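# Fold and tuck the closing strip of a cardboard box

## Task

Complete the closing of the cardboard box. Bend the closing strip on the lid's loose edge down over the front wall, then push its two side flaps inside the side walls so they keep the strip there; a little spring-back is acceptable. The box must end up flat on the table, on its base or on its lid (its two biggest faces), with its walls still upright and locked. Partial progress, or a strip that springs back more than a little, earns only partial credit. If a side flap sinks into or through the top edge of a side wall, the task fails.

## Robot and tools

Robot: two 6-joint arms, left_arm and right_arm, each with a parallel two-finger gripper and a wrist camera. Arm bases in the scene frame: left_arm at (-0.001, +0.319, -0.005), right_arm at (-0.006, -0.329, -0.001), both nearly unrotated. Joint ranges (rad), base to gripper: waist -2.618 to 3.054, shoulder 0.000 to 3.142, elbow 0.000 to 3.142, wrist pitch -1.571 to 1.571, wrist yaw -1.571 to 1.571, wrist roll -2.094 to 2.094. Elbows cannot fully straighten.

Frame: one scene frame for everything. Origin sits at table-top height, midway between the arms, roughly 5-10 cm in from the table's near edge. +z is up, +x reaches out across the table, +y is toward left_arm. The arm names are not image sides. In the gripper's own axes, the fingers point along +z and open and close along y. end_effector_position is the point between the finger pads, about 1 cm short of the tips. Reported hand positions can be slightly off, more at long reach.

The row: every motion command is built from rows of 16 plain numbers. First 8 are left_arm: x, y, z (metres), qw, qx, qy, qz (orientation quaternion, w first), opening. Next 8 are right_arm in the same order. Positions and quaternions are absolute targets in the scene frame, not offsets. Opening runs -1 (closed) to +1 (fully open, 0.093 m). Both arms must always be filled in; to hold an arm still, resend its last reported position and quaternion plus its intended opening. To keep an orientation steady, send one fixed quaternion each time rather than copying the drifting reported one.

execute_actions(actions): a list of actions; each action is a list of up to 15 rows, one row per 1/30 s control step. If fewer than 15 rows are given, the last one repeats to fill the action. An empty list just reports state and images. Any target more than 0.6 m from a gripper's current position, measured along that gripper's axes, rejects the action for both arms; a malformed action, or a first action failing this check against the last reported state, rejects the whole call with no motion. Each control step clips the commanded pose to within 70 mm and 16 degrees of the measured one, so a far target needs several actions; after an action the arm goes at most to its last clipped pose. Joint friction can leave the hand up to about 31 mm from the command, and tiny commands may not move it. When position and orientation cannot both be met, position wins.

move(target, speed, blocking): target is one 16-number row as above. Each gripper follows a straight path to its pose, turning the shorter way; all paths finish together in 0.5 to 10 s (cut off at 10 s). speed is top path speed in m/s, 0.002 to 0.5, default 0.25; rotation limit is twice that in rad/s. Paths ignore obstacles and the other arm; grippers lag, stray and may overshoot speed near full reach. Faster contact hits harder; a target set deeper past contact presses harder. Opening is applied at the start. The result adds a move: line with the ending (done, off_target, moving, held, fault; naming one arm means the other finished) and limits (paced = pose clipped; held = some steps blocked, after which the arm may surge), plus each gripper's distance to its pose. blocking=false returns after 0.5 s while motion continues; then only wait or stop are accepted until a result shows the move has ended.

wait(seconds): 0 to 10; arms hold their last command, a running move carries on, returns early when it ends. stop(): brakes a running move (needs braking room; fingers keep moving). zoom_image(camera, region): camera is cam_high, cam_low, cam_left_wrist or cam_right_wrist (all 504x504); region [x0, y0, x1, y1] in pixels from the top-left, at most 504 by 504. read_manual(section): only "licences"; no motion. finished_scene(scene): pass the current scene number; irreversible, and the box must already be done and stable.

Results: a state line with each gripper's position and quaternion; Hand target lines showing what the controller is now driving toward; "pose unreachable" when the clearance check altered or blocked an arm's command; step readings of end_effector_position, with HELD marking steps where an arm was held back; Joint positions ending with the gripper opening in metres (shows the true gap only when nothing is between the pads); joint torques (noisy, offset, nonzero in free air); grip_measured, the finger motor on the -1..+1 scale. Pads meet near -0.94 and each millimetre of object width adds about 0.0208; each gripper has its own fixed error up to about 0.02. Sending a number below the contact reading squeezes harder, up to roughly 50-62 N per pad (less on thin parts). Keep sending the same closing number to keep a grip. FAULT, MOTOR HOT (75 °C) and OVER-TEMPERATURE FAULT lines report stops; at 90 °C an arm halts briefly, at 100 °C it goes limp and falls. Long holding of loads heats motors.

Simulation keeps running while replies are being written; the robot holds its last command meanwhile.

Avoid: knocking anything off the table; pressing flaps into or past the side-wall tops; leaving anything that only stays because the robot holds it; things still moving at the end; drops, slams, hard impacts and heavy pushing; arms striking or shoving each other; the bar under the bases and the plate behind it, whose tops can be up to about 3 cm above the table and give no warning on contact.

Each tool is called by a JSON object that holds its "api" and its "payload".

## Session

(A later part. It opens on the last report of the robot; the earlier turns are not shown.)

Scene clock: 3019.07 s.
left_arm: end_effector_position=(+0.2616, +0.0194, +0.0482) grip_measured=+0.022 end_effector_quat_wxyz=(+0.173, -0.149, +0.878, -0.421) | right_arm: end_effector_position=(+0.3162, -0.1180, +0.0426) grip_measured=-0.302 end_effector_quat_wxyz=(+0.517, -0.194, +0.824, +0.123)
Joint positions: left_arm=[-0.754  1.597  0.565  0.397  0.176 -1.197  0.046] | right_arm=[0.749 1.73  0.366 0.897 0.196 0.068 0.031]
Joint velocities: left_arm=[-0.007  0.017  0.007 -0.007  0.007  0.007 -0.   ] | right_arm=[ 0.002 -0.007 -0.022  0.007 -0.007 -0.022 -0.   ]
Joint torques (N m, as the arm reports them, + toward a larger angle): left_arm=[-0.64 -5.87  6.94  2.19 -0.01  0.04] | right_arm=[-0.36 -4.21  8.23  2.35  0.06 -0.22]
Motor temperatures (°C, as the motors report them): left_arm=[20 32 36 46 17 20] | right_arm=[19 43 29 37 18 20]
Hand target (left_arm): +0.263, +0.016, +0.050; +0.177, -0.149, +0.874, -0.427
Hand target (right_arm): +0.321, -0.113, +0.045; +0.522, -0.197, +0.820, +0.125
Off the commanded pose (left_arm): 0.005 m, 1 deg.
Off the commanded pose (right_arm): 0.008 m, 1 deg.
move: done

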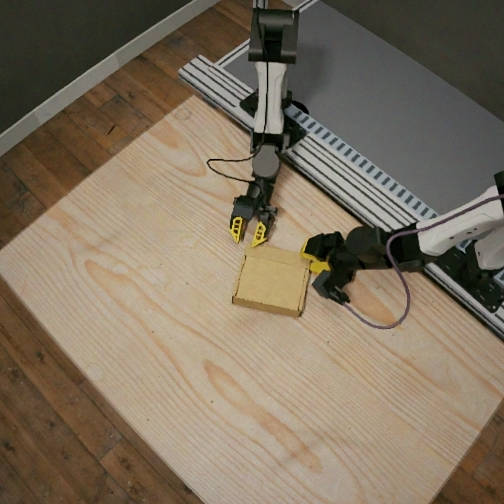

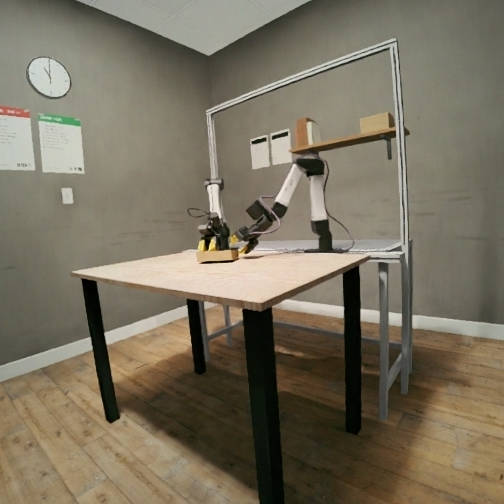

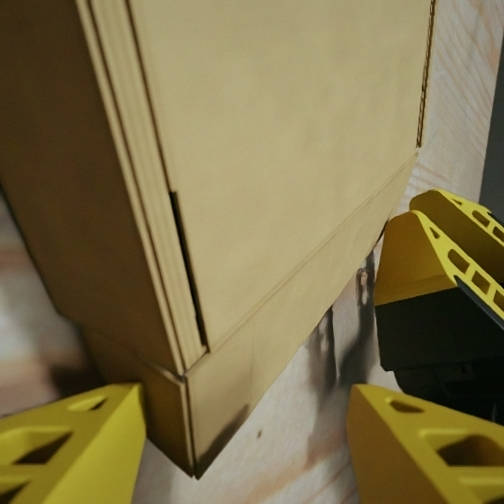

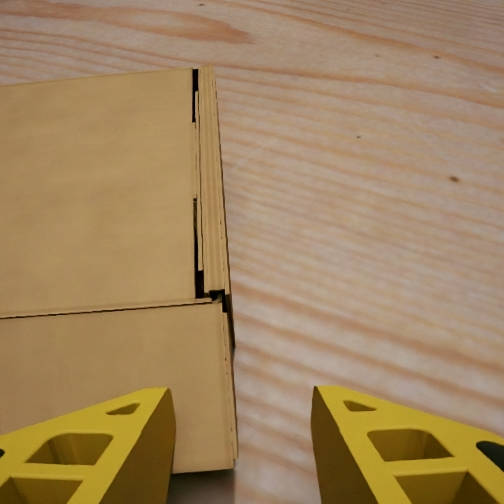

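{"api": "move", "payload": {"target": [0.255,0.034,0.062,0.1768,-0.1486,0.8742,-0.4268,0.4, 0.3215,-0.1132,0.045,0.5225,-0.1969,0.8201,0.1254,-0.3], "speed": 0.03}}

{"api": "zoom_image", "payload": {"camera": "cam_left_wrist", "region": [0, 200, 300, 500]}}

Scene clock: 3046.53 s.
left_arm: end_effector_position=(+0.2608, +0.0273, +0.0670) grip_measured=+0.398 end_effector_quat_wxyz=(+0.183, -0.151, +0.870, -0.433) | right_arm: end_effector_position=(+0.3163, -0.1180, +0.0428) grip_measured=-0.302 end_effector_quat_wxyz=(+0.518, -0.194, +0.824, +0.123)
Joint positions: left_arm=[-0.74   1.51   0.545  0.364  0.181 -1.195  0.064] | right_arm=[0.749 1.73  0.366 0.898 0.196 0.068 0.031]
Joint velocities: left_arm=[-0.002  0.012  0.007 -0.022 -0.007 -0.051 -0.   ] | right_arm=[ 0.002  0.002 -0.012 -0.022 -0.007  0.051 -0.001]
Joint torques (N m, as the arm reports them, + toward a larger angle): left_arm=[ 0.39 -7.68  5.08  1.82  0.13  0.2 ] | right_arm=[-0.38 -4.22  8.15  2.39  0.06 -0.22]
Motor temperatures (°C, as the motors report them): left_arm=[20 32 36 46 17 20] | right_arm=[19 40 29 37 18 20]
Hand target (left_arm): +0.255, +0.033, +0.062; +0.177, -0.149, +0.874, -0.427
Hand target (right_arm): +0.321, -0.113, +0.045; +0.522, -0.197, +0.820, +0.125
Off the commanded pose (left_arm): 0.010 m, 1 deg.
Off the commanded pose (right_arm): 0.007 m, 1 deg.
move: done

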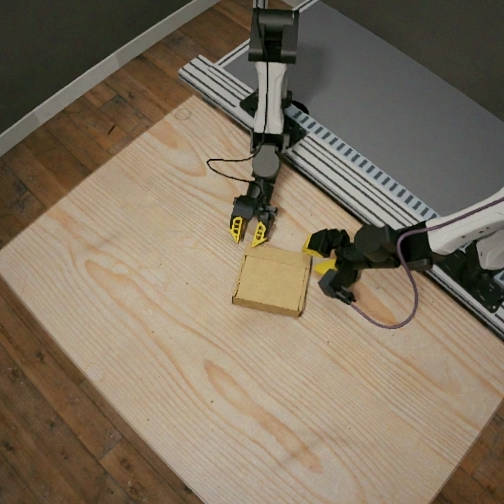

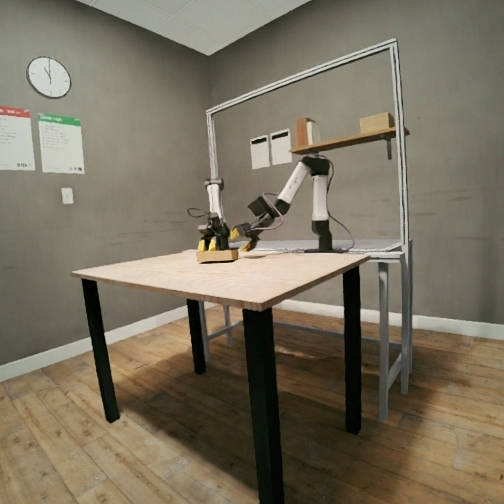

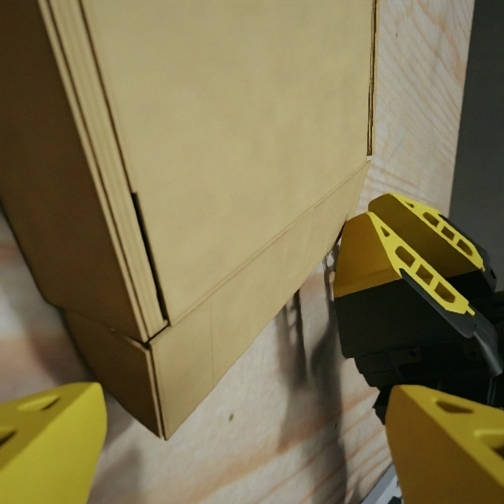

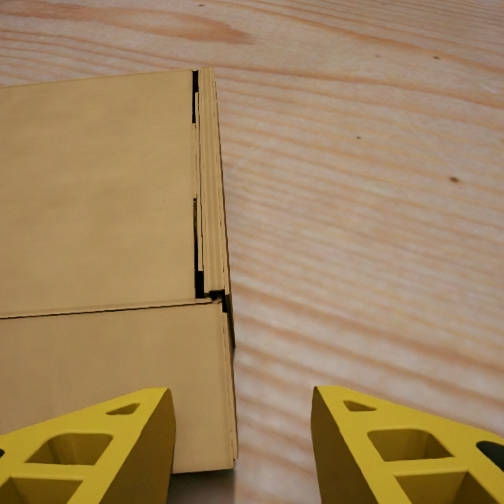

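Region (0, 200, 300, 500) of cam_left_wrist's 504x504 image, scaled by 1.680, with more detail than that image has.

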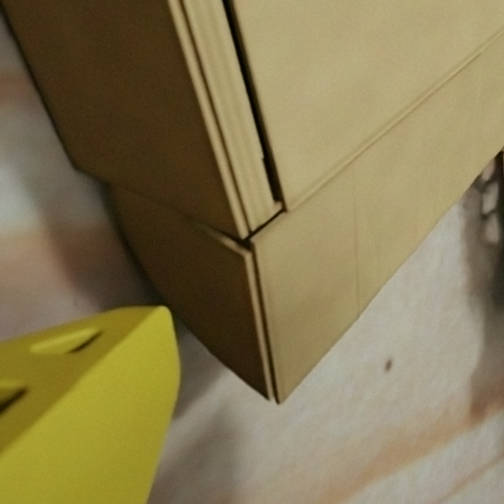

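{"api": "move", "payload": {"target": [0.262,0.034,0.090,0.1768,-0.1486,0.8742,-0.4268,-1, 0.3215,-0.1132,0.045,0.5225,-0.1969,0.8201,0.1254,-0.3], "speed": 0.06}}

{"api": "move", "payload": {"target": [0.347,0.006,0.082,0.1768,-0.1486,0.8742,-0.4268,-1, 0.3215,-0.1132,0.045,0.5225,-0.1969,0.8201,0.1254,-0.3], "speed": 0.08}}

Scene clock: 3052.70 s.
left_arm: end_effector_position=(+0.2568, +0.0374, +0.0761) grip_measured=-0.981 end_effector_quat_wxyz=(+0.171, -0.154, +0.880, -0.416) | right_arm: end_effector_position=(+0.3163, -0.1179, +0.0428) grip_measured=-0.302 end_effector_quat_wxyz=(+0.518, -0.194, +0.824, +0.123)
Joint positions: left_arm=[-0.722  1.436  0.574  0.211  0.196 -1.184  0.   ] | right_arm=[0.749 1.73  0.366 0.899 0.196 0.068 0.031]
Joint velocities: left_arm=[ 0.007 -0.002 -0.012 -0.081  0.022 -0.066  0.   ] | right_arm=[-0.007 -0.007  0.012 -0.007  0.007 -0.022  0.002]
Joint torques (N m, as the arm reports them, + toward a larger angle): left_arm=[ 0.32 -6.96  9.7   1.82  0.15  0.17] | right_arm=[-0.36 -4.24  8.18  2.4   0.06 -0.22]
Motor temperatures (°C, as the motors report them): left_arm=[20 33 36 46 17 20] | right_arm=[19 40 29 38 18 20]
Hand target (left_arm): +0.262, +0.034, +0.090; +0.177, -0.148, +0.874, -0.427
Hand target (right_arm): +0.321, -0.113, +0.045; +0.523, -0.197, +0.820, +0.125
Off the commanded pose (left_arm): 0.015 m, 2 deg.
Off the commanded pose (right_arm): 0.007 m, 1 deg.
move: off_target (left_arm)

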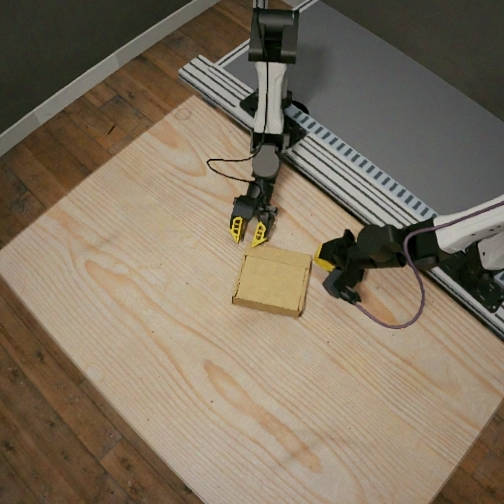

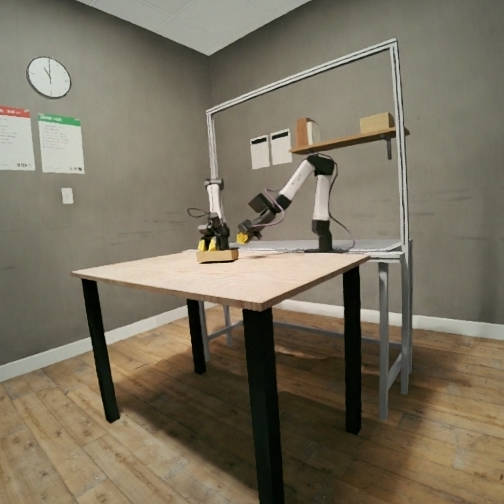

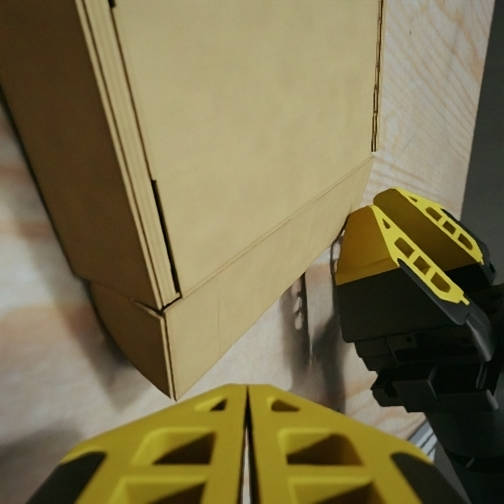

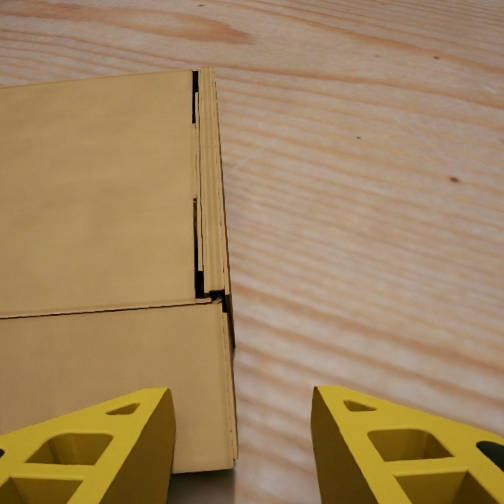

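Scene clock: 3054.20 s.
left_arm: end_effector_position=(+0.3421, +0.0106, +0.0766) grip_measured=-0.981 end_effector_quat_wxyz=(+0.176, -0.155, +0.876, -0.422) | right_arm: end_effector_position=(+0.3163, -0.1179, +0.0428) grip_measured=-0.302 end_effector_quat_wxyz=(+0.518, -0.194, +0.824, +0.123)
Joint positions: left_arm=[-0.607  1.741  0.884  0.209  0.284 -1.116  0.   ] | right_arm=[0.749 1.73  0.366 0.899 0.196 0.068 0.031]
Joint velocities: left_arm=[-0.012 -0.002 -0.027  0.022 -0.007 -0.022  0.   ] | right_arm=[-0.012 -0.007 -0.007 -0.037 -0.037  0.007  0.   ]
Joint torques (N m, as the arm reports them, + toward a larger angle): left_arm=[ 0.22 -8.08  9.78  1.79  0.13  0.17] | right_arm=[-0.38 -4.24  8.14  2.39  0.06 -0.22]
Motor temperatures (°C, as the motors report them): left_arm=[20 33 36 45 17 20] | right_arm=[19 40 29 38 18 20]
Hand target (left_arm): +0.347, +0.007, +0.082; +0.177, -0.149, +0.874, -0.427
Hand target (right_arm): +0.321, -0.113, +0.045; +0.522, -0.197, +0.820, +0.125
Off the commanded pose (left_arm): 0.009 m, 1 deg.
Off the commanded pose (right_arm): 0.007 m, 1 deg.
move: done

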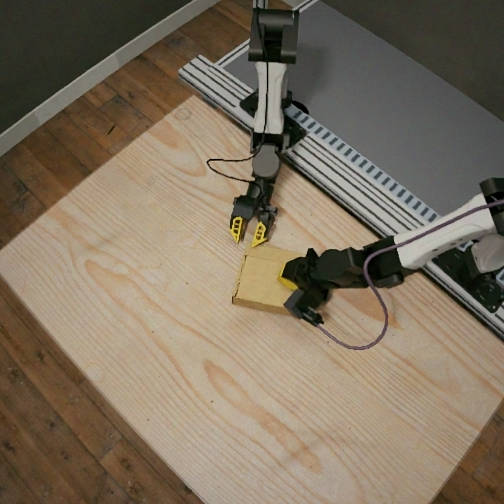

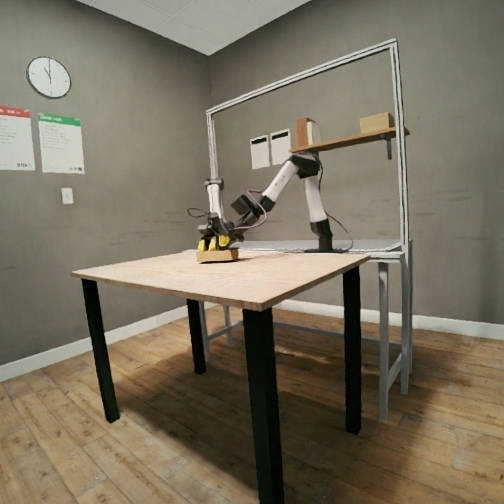

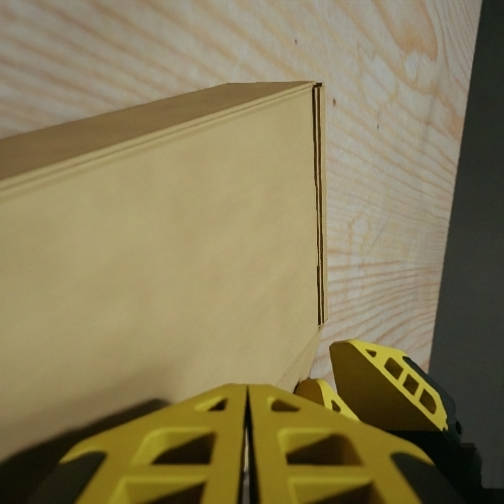

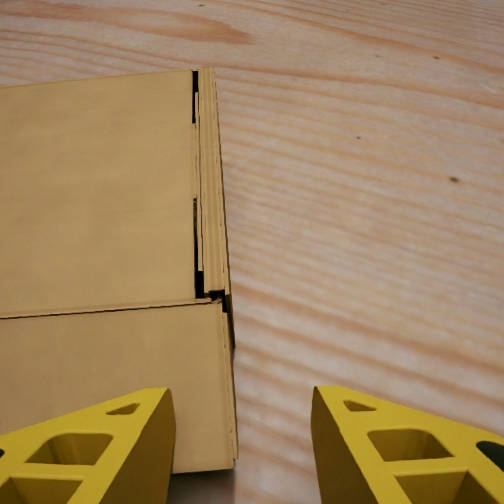

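{"api": "move", "payload": {"target": [0.351,0.003,0.060,0.1768,-0.1486,0.8742,-0.4268,-1, 0.3215,-0.1132,0.045,0.5225,-0.1969,0.8201,0.1254,-0.3], "speed": 0.015}}

Scene clock: 3059.70 s.
left_arm: end_effector_position=(+0.3462, +0.0068, +0.0571) grip_measured=-0.981 end_effector_quat_wxyz=(+0.173, -0.155, +0.878, -0.419) | right_arm: end_effector_position=(+0.3171, -0.1174, +0.0450) grip_measured=-0.302 end_effector_quat_wxyz=(+0.522, -0.192, +0.822, +0.125)
Joint positions: left_arm=[-0.607  1.811  0.884  0.268  0.286 -1.115  0.   ] | right_arm=[0.749 1.73  0.366 0.909 0.196 0.068 0.031]
Joint velocities: left_arm=[-0.007 -0.022 -0.007  0.066 -0.007 -0.007  0.   ] | right_arm=[-0.007 -0.012 -0.012 -0.051 -0.007 -0.066 -0.   ]
Joint torques (N m, as the arm reports them, + toward a larger angle): left_arm=[ 0.16 -8.21  8.2   2.05  0.16  0.16] | right_arm=[-0.37 -4.18  8.16  2.33  0.05 -0.22]
Motor temperatures (°C, as the motors report them): left_arm=[20 33 37 45 17 20] | right_arm=[19 40 29 38 18 20]
Hand target (left_arm): +0.351, +0.003, +0.060; +0.177, -0.149, +0.874, -0.427
Hand target (right_arm): +0.321, -0.113, +0.045; +0.522, -0.197, +0.820, +0.125
Off the commanded pose (left_arm): 0.007 m, 1 deg.
Off the commanded pose (right_arm): 0.006 m, 1 deg.
move: done

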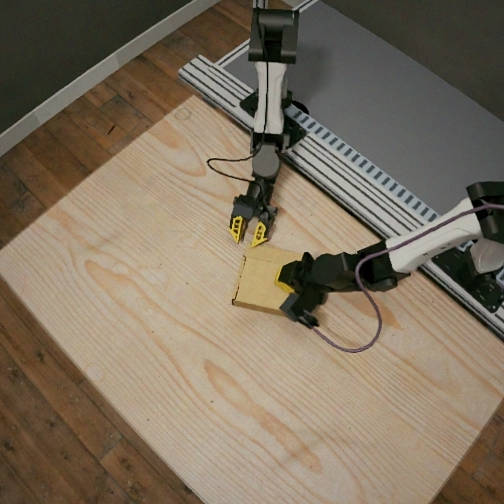

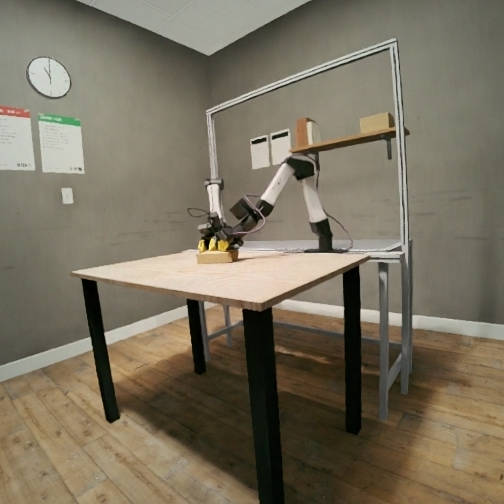

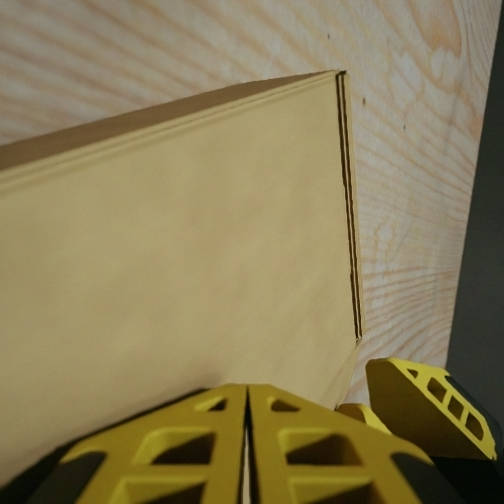

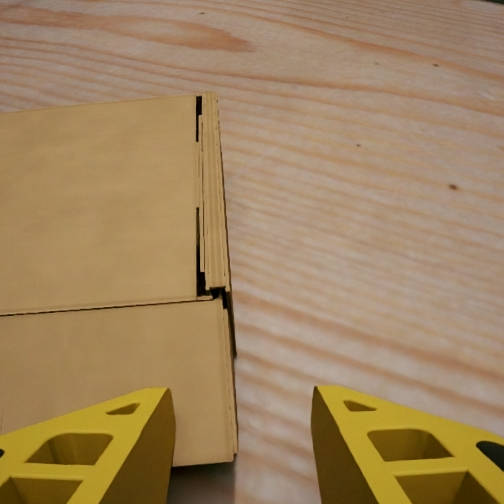

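{"api": "zoom_image", "payload": {"camera": "cam_right_wrist", "region": [180, 260, 280, 400]}}

Region (180, 260, 280, 400) of cam_right_wrist's 504x504 image, scaled by 3.600, with more detail than that image has; it fills the left 360 columns of this view, and the rest is white.

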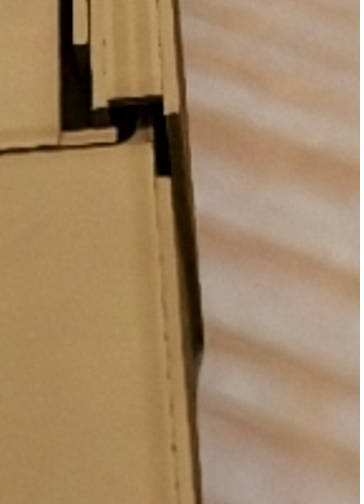

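{"api": "execute_actions", "payload": {"actions": [[[0.351,0.003,0.060,0.1768,-0.1486,0.8742,-0.4268,-1, 0.3243,-0.1162,0.045,0.5225,-0.1969,0.8201,0.1254,-0.2]],[[0.351,0.003,0.060,0.1768,-0.1486,0.8742,-0.4268,-1, 0.327,-0.1192,0.045,0.5225,-0.1969,0.8201,0.1254,-0.05]],[[0.351,0.003,0.060,0.1768,-0.1486,0.8742,-0.4268,-1, 0.3298,-0.1222,0.045,0.5225,-0.1969,0.8201,0.1254,0.12]],[[0.351,0.003,0.060,0.1768,-0.1486,0.8742,-0.4268,-1, 0.3325,-0.1252,0.045,0.5225,-0.1969,0.8201,0.1254,0.3]],[[0.351,0.003,0.060,0.1768,-0.1486,0.8742,-0.4268,-1, 0.3352,-0.1282,0.045,0.5225,-0.1969,0.8201,0.1254,0.45]]]}}

{"api": "zoom_image", "payload": {"camera": "cam_right_wrist", "region": [100, 250, 260, 410]}}

Scene clock: 3075.70 s.
left_arm: end_effector_position=(+0.3461, +0.0065, +0.0572) grip_measured=-0.981 end_effector_quat_wxyz=(+0.172, -0.155, +0.878, -0.420) | right_arm: end_effector_position=(+0.3304, -0.1299, +0.0458) grip_measured=+0.448 end_effector_quat_wxyz=(+0.522, -0.192, +0.821, +0.127)
Joint positions: left_arm=[-0.607  1.811  0.884  0.269  0.288 -1.115  0.   ] | right_arm=[0.673 1.736 0.378 0.91  0.127 0.036 0.067]
Joint velocities: left_arm=[ 0.007 -0.007  0.002  0.022 -0.022 -0.007  0.   ] | right_arm=[-0.002 -0.007 -0.007 -0.022 -0.022  0.007  0.001]
Joint torques (N m, as the arm reports them, + toward a larger angle): left_arm=[ 0.13 -8.21  8.35  2.08  0.14  0.16] | right_arm=[-0.91 -4.34  7.91  2.32  0.   -0.25]
Motor temperatures (°C, as the motors report them): left_arm=[20 35 38 45 18 20] | right_arm=[19 39 29 38 18 20]
Hand target (left_arm): +0.351, +0.003, +0.060; +0.177, -0.149, +0.874, -0.427
Hand target (right_arm): +0.335, -0.128, +0.045; +0.523, -0.197, +0.820, +0.126
Off the commanded pose (left_arm): 0.007 m, 1 deg.
Off the commanded pose (right_arm): 0.005 m, 1 deg.
Step readings (end_effector_position; steps 1 to 15: 1st action; 16 to 30: 2nd action; 31 to 45: 3rd action; 46 to 60: 4th action; 61 to 75: 5th action):
0: left_arm (+0.3462, +0.0068, +0.0570) | right_arm (+0.3172, -0.1173, +0.0451)
1: left_arm (+0.3463, +0.0067, +0.0571) | right_arm (+0.3173, -0.1175, +0.0450)
2: left_arm (+0.3463, +0.0067, +0.0571) | right_arm (+0.3179, -0.1184, +0.0450)
4: left_arm (+0.3463, +0.0067, +0.0572) | right_arm (+0.3182, -0.1186, +0.0450)
8: left_arm (+0.3463, +0.0067, +0.0572) | right_arm (+0.3182, -0.1186, +0.0449)
15: left_arm (+0.3463, +0.0067, +0.0572) | right_arm (+0.3182, -0.1186, +0.0449)
16: left_arm (+0.3463, +0.0067, +0.0572) | right_arm (+0.3185, -0.1190, +0.0449)
17: left_arm (+0.3462, +0.0066, +0.0572) | right_arm (+0.3194, -0.1202, +0.0449)
19: left_arm (+0.3462, +0.0066, +0.0572) | right_arm (+0.3210, -0.1211, +0.0455)
23: left_arm (+0.3461, +0.0065, +0.0572) | right_arm (+0.3220, -0.1212, +0.0462)
30: left_arm (+0.3461, +0.0065, +0.0572) | right_arm (+0.3218, -0.1208, +0.0462)
31: left_arm (+0.3461, +0.0065, +0.0572) | right_arm (+0.3219, -0.1209, +0.0462)
32: left_arm (+0.3461, +0.0065, +0.0572) | right_arm (+0.3226, -0.1220, +0.0461)
34: left_arm (+0.3461, +0.0065, +0.0572) | right_arm (+0.3241, -0.1242, +0.0460)
38: left_arm (+0.3461, +0.0065, +0.0572) | right_arm (+0.3244, -0.1246, +0.0459)
45: left_arm (+0.3461, +0.0065, +0.0572) | right_arm (+0.3243, -0.1244, +0.0459)
46: left_arm (+0.3461, +0.0065, +0.0572) | right_arm (+0.3244, -0.1245, +0.0459)
47: left_arm (+0.3461, +0.0065, +0.0572) | right_arm (+0.3251, -0.1256, +0.0458)
49: left_arm (+0.3461, +0.0065, +0.0572) | right_arm (+0.3262, -0.1273, +0.0457)
53: left_arm (+0.3461, +0.0065, +0.0572) | right_arm (+0.3264, -0.1274, +0.0457)
60: left_arm (+0.3461, +0.0065, +0.0572) | right_arm (+0.3263, -0.1273, +0.0457)
61: left_arm (+0.3461, +0.0065, +0.0572) | right_arm (+0.3265, -0.1276, +0.0456)
62: left_arm (+0.3461, +0.0065, +0.0572) | right_arm (+0.3273, -0.1288, +0.0456)
64: left_arm (+0.3461, +0.0065, +0.0572) | right_arm (+0.3291, -0.1299, +0.0459)
68: left_arm (+0.3461, +0.0065, +0.0572) | right_arm (+0.3304, -0.1299, +0.0458)
75: end_effector_position above

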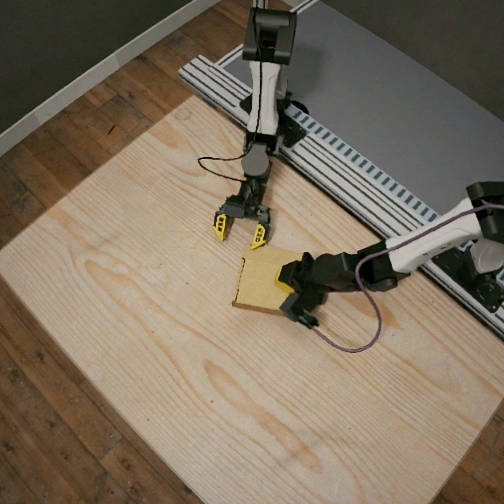

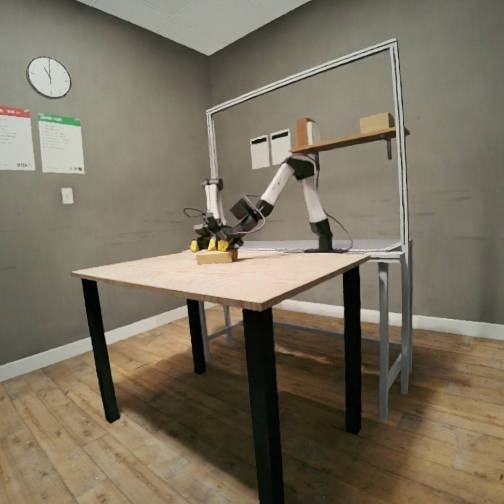

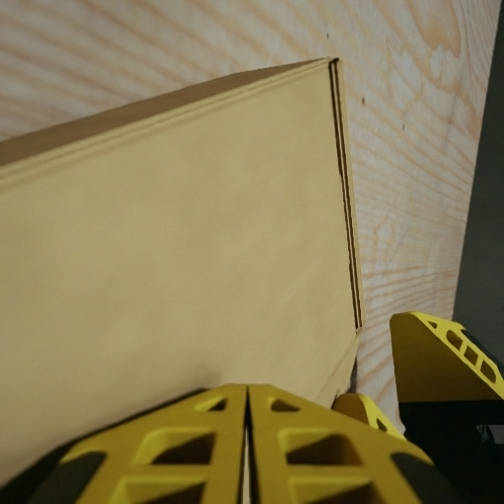

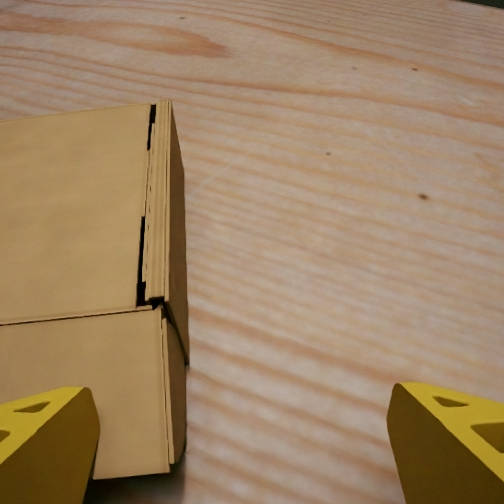

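Region (100, 250, 260, 410) of cam_right_wrist's 504x504 image, scaled by 3.150, with more detail than that image has.

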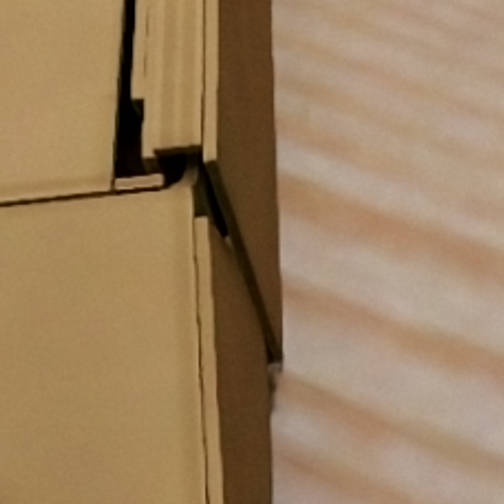

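{"api": "move", "payload": {"target": [0.352,0.002,0.055,0.1768,-0.1486,0.8742,-0.4268,-1, 0.3352,-0.1282,0.045,0.5225,-0.1969,0.8201,0.1254,0.45], "speed": 0.01}}

{"api": "move", "payload": {"target": [0.352,0.002,0.055,0.1768,-0.1486,0.8742,-0.4268,-1, 0.337,-0.1268,0.037,0.5225,-0.1969,0.8201,0.1254,0.45], "speed": 0.01}}

{"api": "zoom_image", "payload": {"camera": "cam_right_wrist", "region": [80, 230, 280, 430]}}

Scene clock: 3087.43 s.
left_arm: end_effector_position=(+0.3482, +0.0042, +0.0566) grip_measured=-0.981 end_effector_quat_wxyz=(+0.175, -0.152, +0.875, -0.425) | right_arm: end_effector_position=(+0.3304, -0.1299, +0.0458) grip_measured=+0.448 end_effector_quat_wxyz=(+0.522, -0.192, +0.821, +0.127)
Joint positions: left_arm=[-0.607  1.824  0.884  0.296  0.292 -1.115  0.   ] | right_arm=[0.673 1.736 0.378 0.91  0.127 0.036 0.067]
Joint velocities: left_arm=[ 0.002  0.007 -0.017 -0.007 -0.051  0.007  0.   ] | right_arm=[-0.017 -0.012 -0.012  0.007 -0.022  0.022  0.001]
Joint torques (N m, as the arm reports them, + toward a larger angle): left_arm=[ 0.02 -7.8   8.    2.    0.12  0.15] | right_arm=[-0.91 -4.32  7.91  2.33  0.   -0.26]
Motor temperatures (°C, as the motors report them): left_arm=[20 35 38 45 18 20] | right_arm=[19 39 29 38 18 20]
Hand target (left_arm): +0.352, +0.002, +0.055; +0.177, -0.149, +0.874, -0.427
Hand target (right_arm): +0.335, -0.128, +0.045; +0.522, -0.197, +0.820, +0.125
Off the commanded pose (left_arm): 0.005 m, 0 deg.
Off the commanded pose (right_arm): 0.005 m, 1 deg.
move: done

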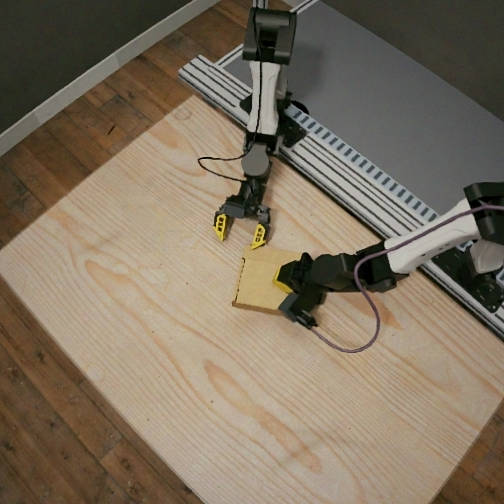

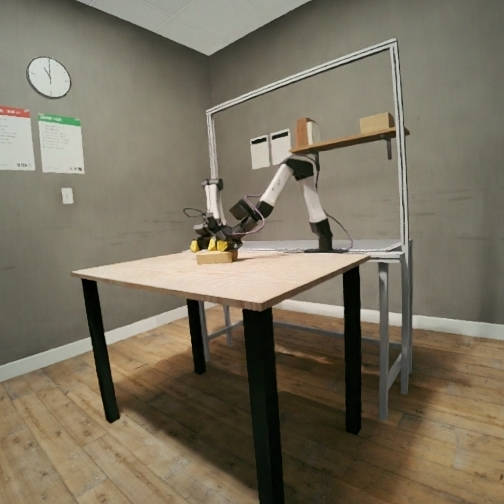

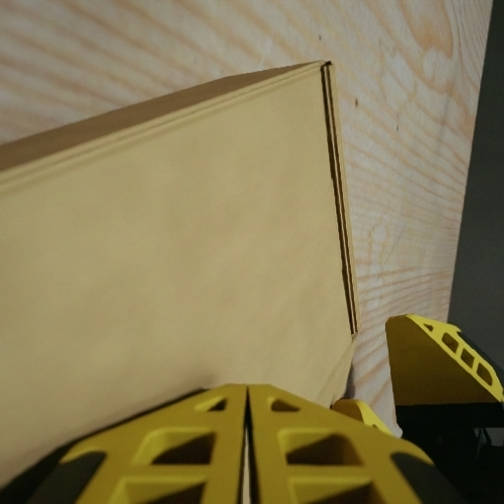

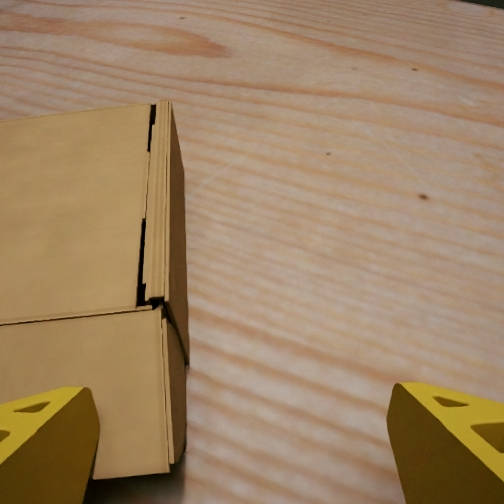

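Scene clock: 3088.80 s.
left_arm: end_effector_position=(+0.3482, +0.0041, +0.0567) grip_measured=-0.981 end_effector_quat_wxyz=(+0.175, -0.152, +0.875, -0.425) | right_arm: end_effector_position=(+0.3318, -0.1286, +0.0388) grip_measured=+0.448 end_effector_quat_wxyz=(+0.524, -0.192, +0.820, +0.127)
Joint positions: left_arm=[-0.607  1.824  0.884  0.297  0.292 -1.115  0.   ] | right_arm=[0.673 1.786 0.378 0.963 0.126 0.036 0.067]
Joint velocities: left_arm=[-0.002 -0.007  0.002 -0.022 -0.022 -0.037  0.   ] | right_arm=[ 0.007 -0.012 -0.002  0.022 -0.037 -0.051 -0.001]
Joint torques (N m, as the arm reports them, + toward a larger angle): left_arm=[ 0.05 -7.77  8.15  2.01  0.11  0.17] | right_arm=[-0.9  -4.37  7.88  2.27 -0.02 -0.26]
Motor temperatures (°C, as the motors report them): left_arm=[20 35 38 45 18 20] | right_arm=[19 39 29 38 18 20]
Hand target (left_arm): +0.352, +0.002, +0.055; +0.177, -0.149, +0.874, -0.427
Hand target (right_arm): +0.337, -0.127, +0.037; +0.522, -0.197, +0.820, +0.125
Off the commanded pose (left_arm): 0.005 m, 0 deg.
Off the commanded pose (right_arm): 0.006 m, 1 deg.
move: done

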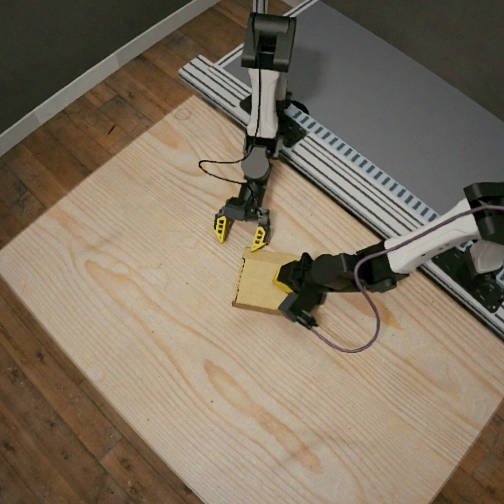

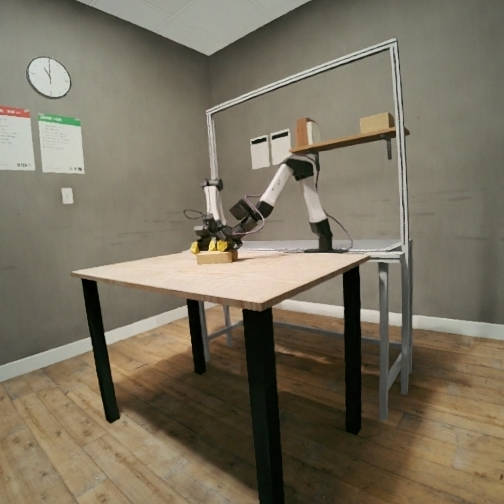

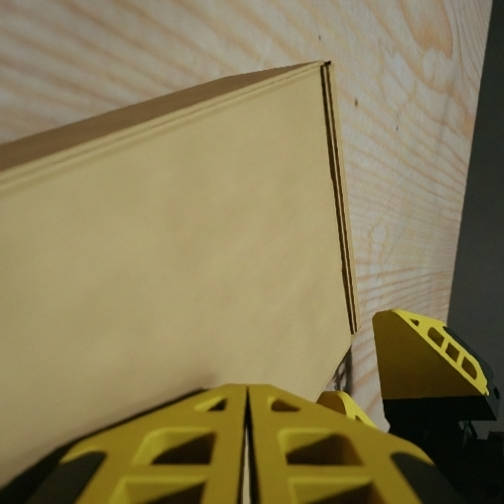

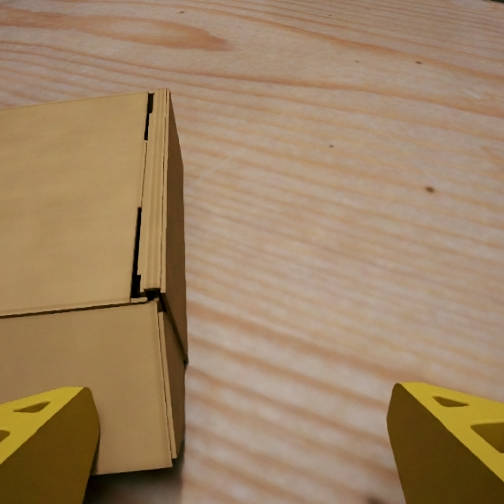

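Region (80, 230, 280, 430) of cam_right_wrist's 504x504 image, scaled by 2.520, with more detail than that image has.

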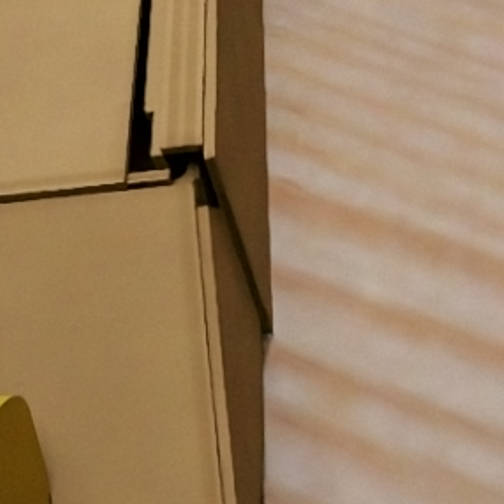

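{"api": "move", "payload": {"target": [0.352,0.002,0.055,0.1768,-0.1486,0.8742,-0.4268,-1, 0.340,-0.1245,0.026,0.5225,-0.1969,0.8201,0.1254,0.45], "speed": 0.012}}

{"api": "zoom_image", "payload": {"camera": "cam_high", "region": [200, 200, 360, 340]}}

Scene clock: 3096.23 s.
left_arm: end_effector_position=(+0.3483, +0.0041, +0.0568) grip_measured=-0.981 end_effector_quat_wxyz=(+0.175, -0.152, +0.875, -0.426) | right_arm: end_effector_position=(+0.3336, -0.1267, +0.0240) grip_measured=+0.448 end_effector_quat_wxyz=(+0.516, -0.194, +0.825, +0.125)
Joint positions: left_arm=[-0.607  1.824  0.884  0.297  0.292 -1.115  0.   ] | right_arm=[0.673 1.862 0.389 1.009 0.125 0.035 0.067]
Joint velocities: left_arm=[-0.002  0.012 -0.002 -0.022  0.007  0.022  0.   ] | right_arm=[-0.012  0.007  0.002 -0.022 -0.037 -0.066 -0.   ]
Joint torques (N m, as the arm reports them, + toward a larger angle): left_arm=[ 0.11 -7.82  8.08  2.01  0.12  0.16] | right_arm=[-0.92 -4.86  7.18  2.45 -0.01 -0.28]
Motor temperatures (°C, as the motors report them): left_arm=[20 36 38 45 18 20] | right_arm=[20 39 29 38 18 20]
Hand target (left_arm): +0.352, +0.002, +0.055; +0.177, -0.149, +0.874, -0.427
Hand target (right_arm): +0.340, -0.125, +0.026; +0.522, -0.197, +0.820, +0.125
Off the commanded pose (left_arm): 0.005 m, 0 deg.
Off the commanded pose (right_arm): 0.007 m, 1 deg.
move: done

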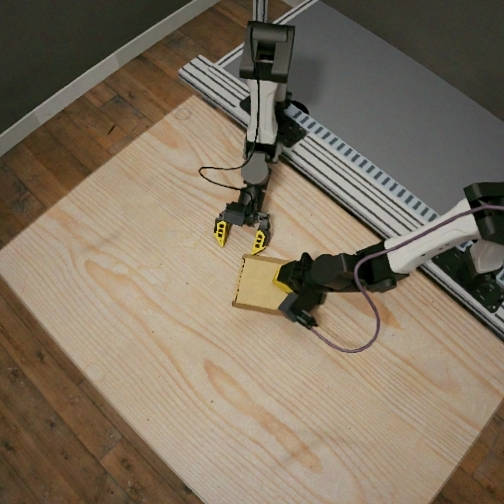

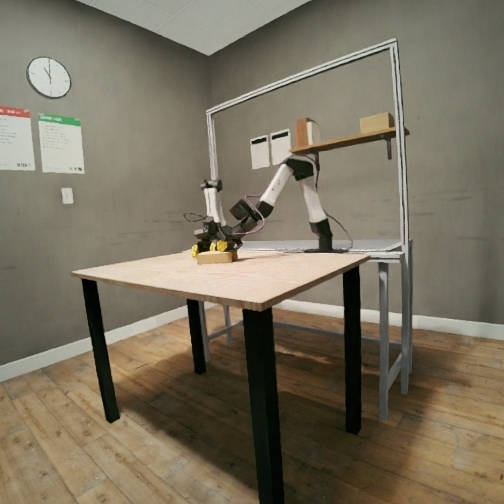

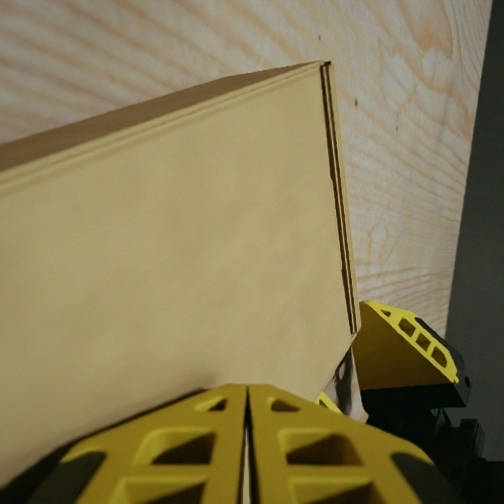

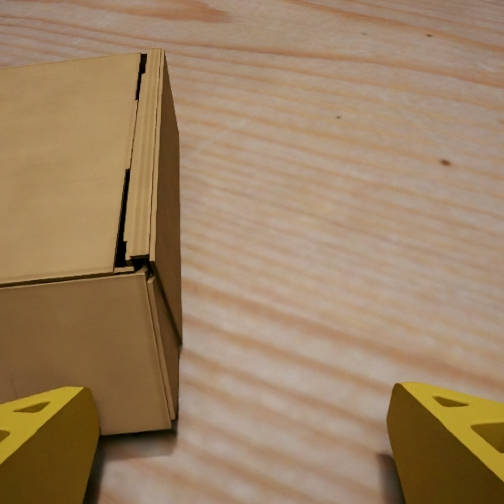

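Region (200, 200, 360, 340) of cam_high's 504x504 image, scaled by 3.150, with more detail than that image has; it fills the top 441 rows of this view, and the rest is white.

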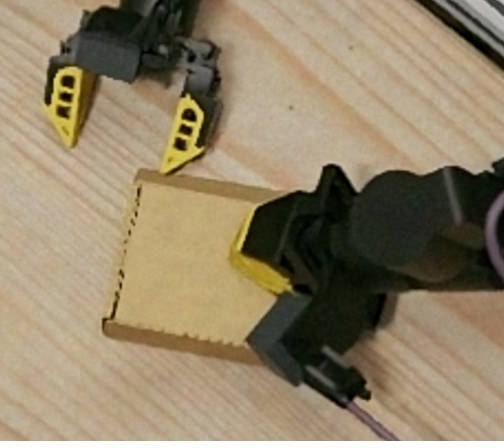

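{"api": "move", "payload": {"target": [0.352,0.002,0.055,0.1768,-0.1486,0.8742,-0.4268,-1, 0.324,-0.135,0.026,0.5225,-0.1969,0.8201,0.1254,0.45], "speed": 0.03}}

Scene clock: 3117.10 s.
left_arm: end_effector_position=(+0.3483, +0.0041, +0.0568) grip_measured=-0.981 end_effector_quat_wxyz=(+0.175, -0.152, +0.875, -0.426) | right_arm: end_effector_position=(+0.3229, -0.1335, +0.0158) grip_measured=+0.448 end_effector_quat_wxyz=(+0.508, -0.197, +0.830, +0.121)
Joint positions: left_arm=[-0.607  1.824  0.884  0.297  0.292 -1.115  0.   ] | right_arm=[0.673 1.862 0.346 1.03  0.125 0.033 0.067]
Joint velocities: left_arm=[-0.007 -0.017 -0.012 -0.022  0.022  0.051  0.   ] | right_arm=[-0.002  0.002  0.017 -0.007 -0.022 -0.037 -0.001]
Joint torques (N m, as the arm reports them, + toward a larger angle): left_arm=[ 0.08 -7.82  8.18  2.01  0.09  0.17] | right_arm=[-0.89 -7.54  3.37  2.53  0.   -0.26]
Motor temperatures (°C, as the motors report them): left_arm=[20 36 38 45 17 20] | right_arm=[20 39 29 38 18 20]
Hand target (left_arm): +0.352, +0.002, +0.055; +0.177, -0.149, +0.874, -0.427
Hand target (right_arm): +0.324, -0.135, +0.026; +0.522, -0.197, +0.820, +0.125
Off the commanded pose (left_arm): 0.005 m, 0 deg.
Off the commanded pose (right_arm): 0.010 m, 2 deg.
move: done

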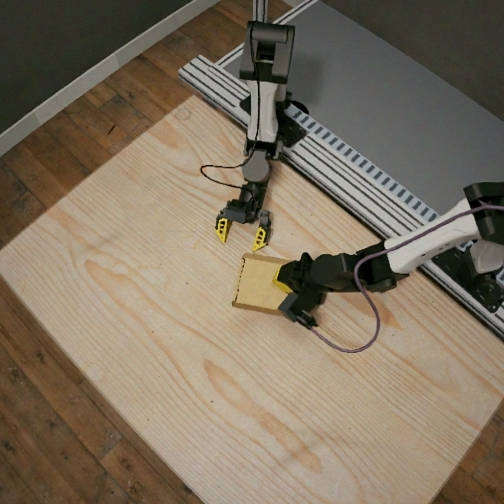

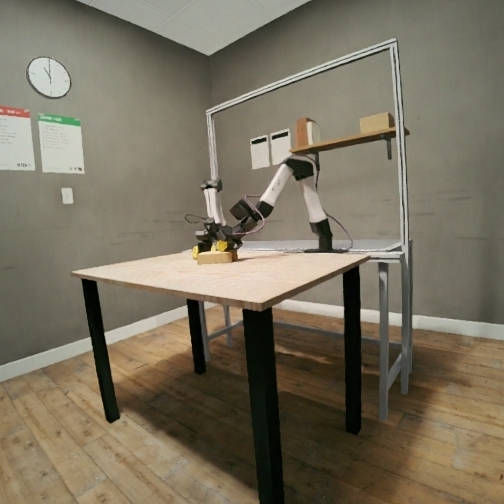

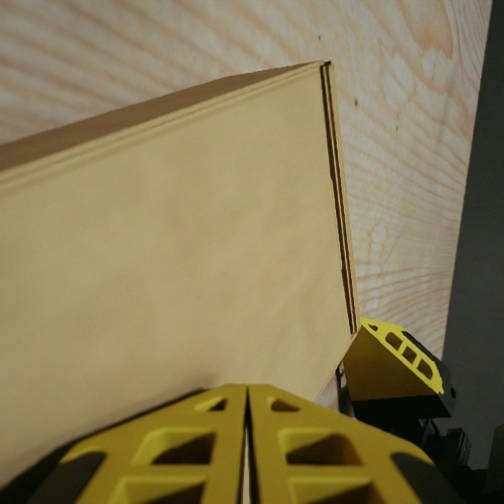

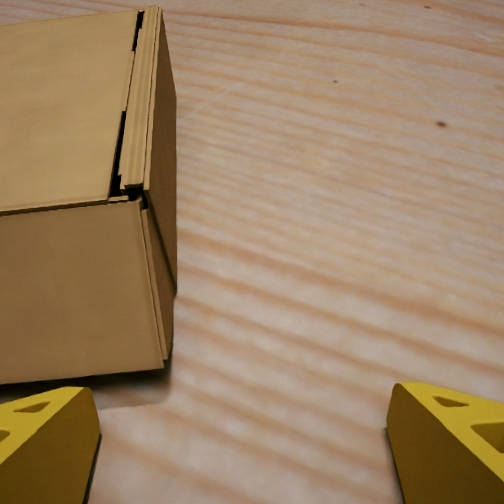

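{"api": "move", "payload": {"target": [0.352,0.002,0.055,0.1768,-0.1486,0.8742,-0.4268,-1, 0.258,-0.070,0.034,0.5138,-0.2466,0.8065,0.1571,1], "speed": 0.06}}

Scene clock: 3124.57 s.
left_arm: end_effector_position=(+0.3483, +0.0041, +0.0568) grip_measured=-0.981 end_effector_quat_wxyz=(+0.175, -0.152, +0.875, -0.426) | right_arm: end_effector_position=(+0.2629, -0.0693, +0.0334) grip_measured=+0.987 end_effector_quat_wxyz=(+0.517, -0.249, +0.804, +0.155)
Joint positions: left_arm=[-0.607  1.824  0.884  0.297  0.292 -1.115  0.   ] | right_arm=[0.98  1.79  0.317 1.01  0.29  0.102 0.093]
Joint velocities: left_arm=[-0.012  0.012  0.007  0.007 -0.037  0.066  0.   ] | right_arm=[-0.017 -0.012  0.012 -0.051 -0.007 -0.022  0.001]
Joint torques (N m, as the arm reports them, + toward a larger angle): left_arm=[ 0.17 -7.87  8.13  2.    0.1   0.18] | right_arm=[ 0.63 -6.8   3.72  2.25  0.15 -0.06]
Motor temperatures (°C, as the motors report them): left_arm=[20 36 39 45 17 20] | right_arm=[20 40 28 38 18 20]
Hand target (left_arm): +0.352, +0.002, +0.055; +0.177, -0.149, +0.874, -0.427
Hand target (right_arm): +0.258, -0.071, +0.034; +0.515, -0.247, +0.806, +0.156
Off the commanded pose (left_arm): 0.005 m, 0 deg.
Off the commanded pose (right_arm): 0.005 m, 1 deg.
move: done

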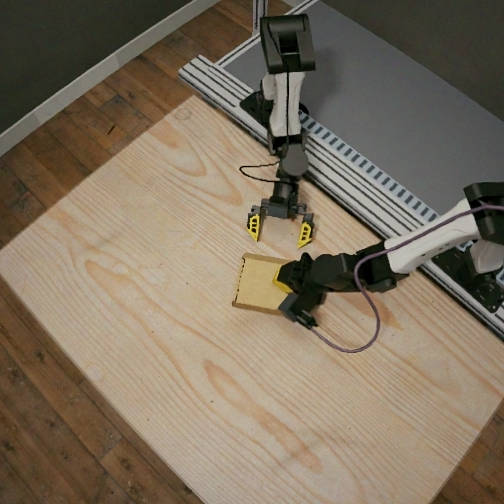

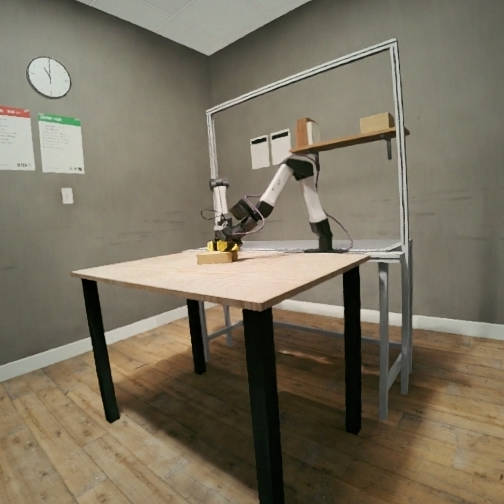

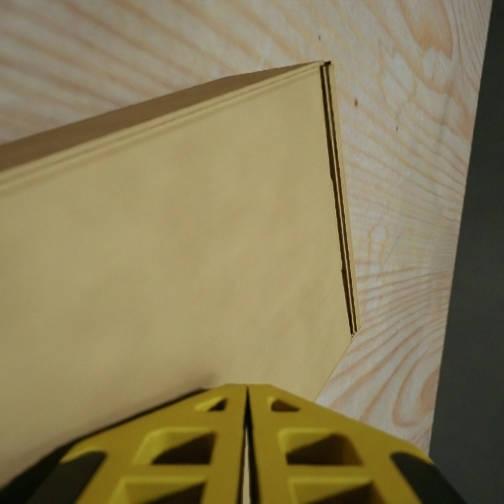

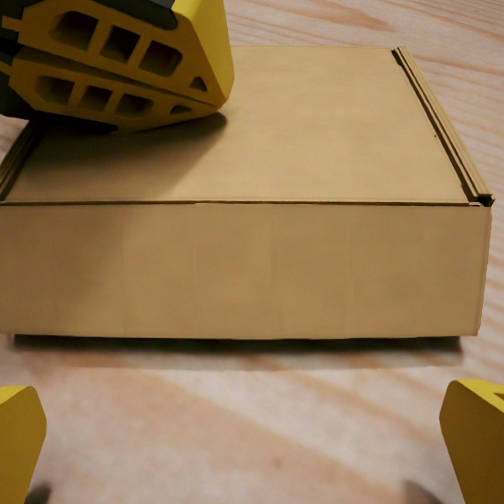

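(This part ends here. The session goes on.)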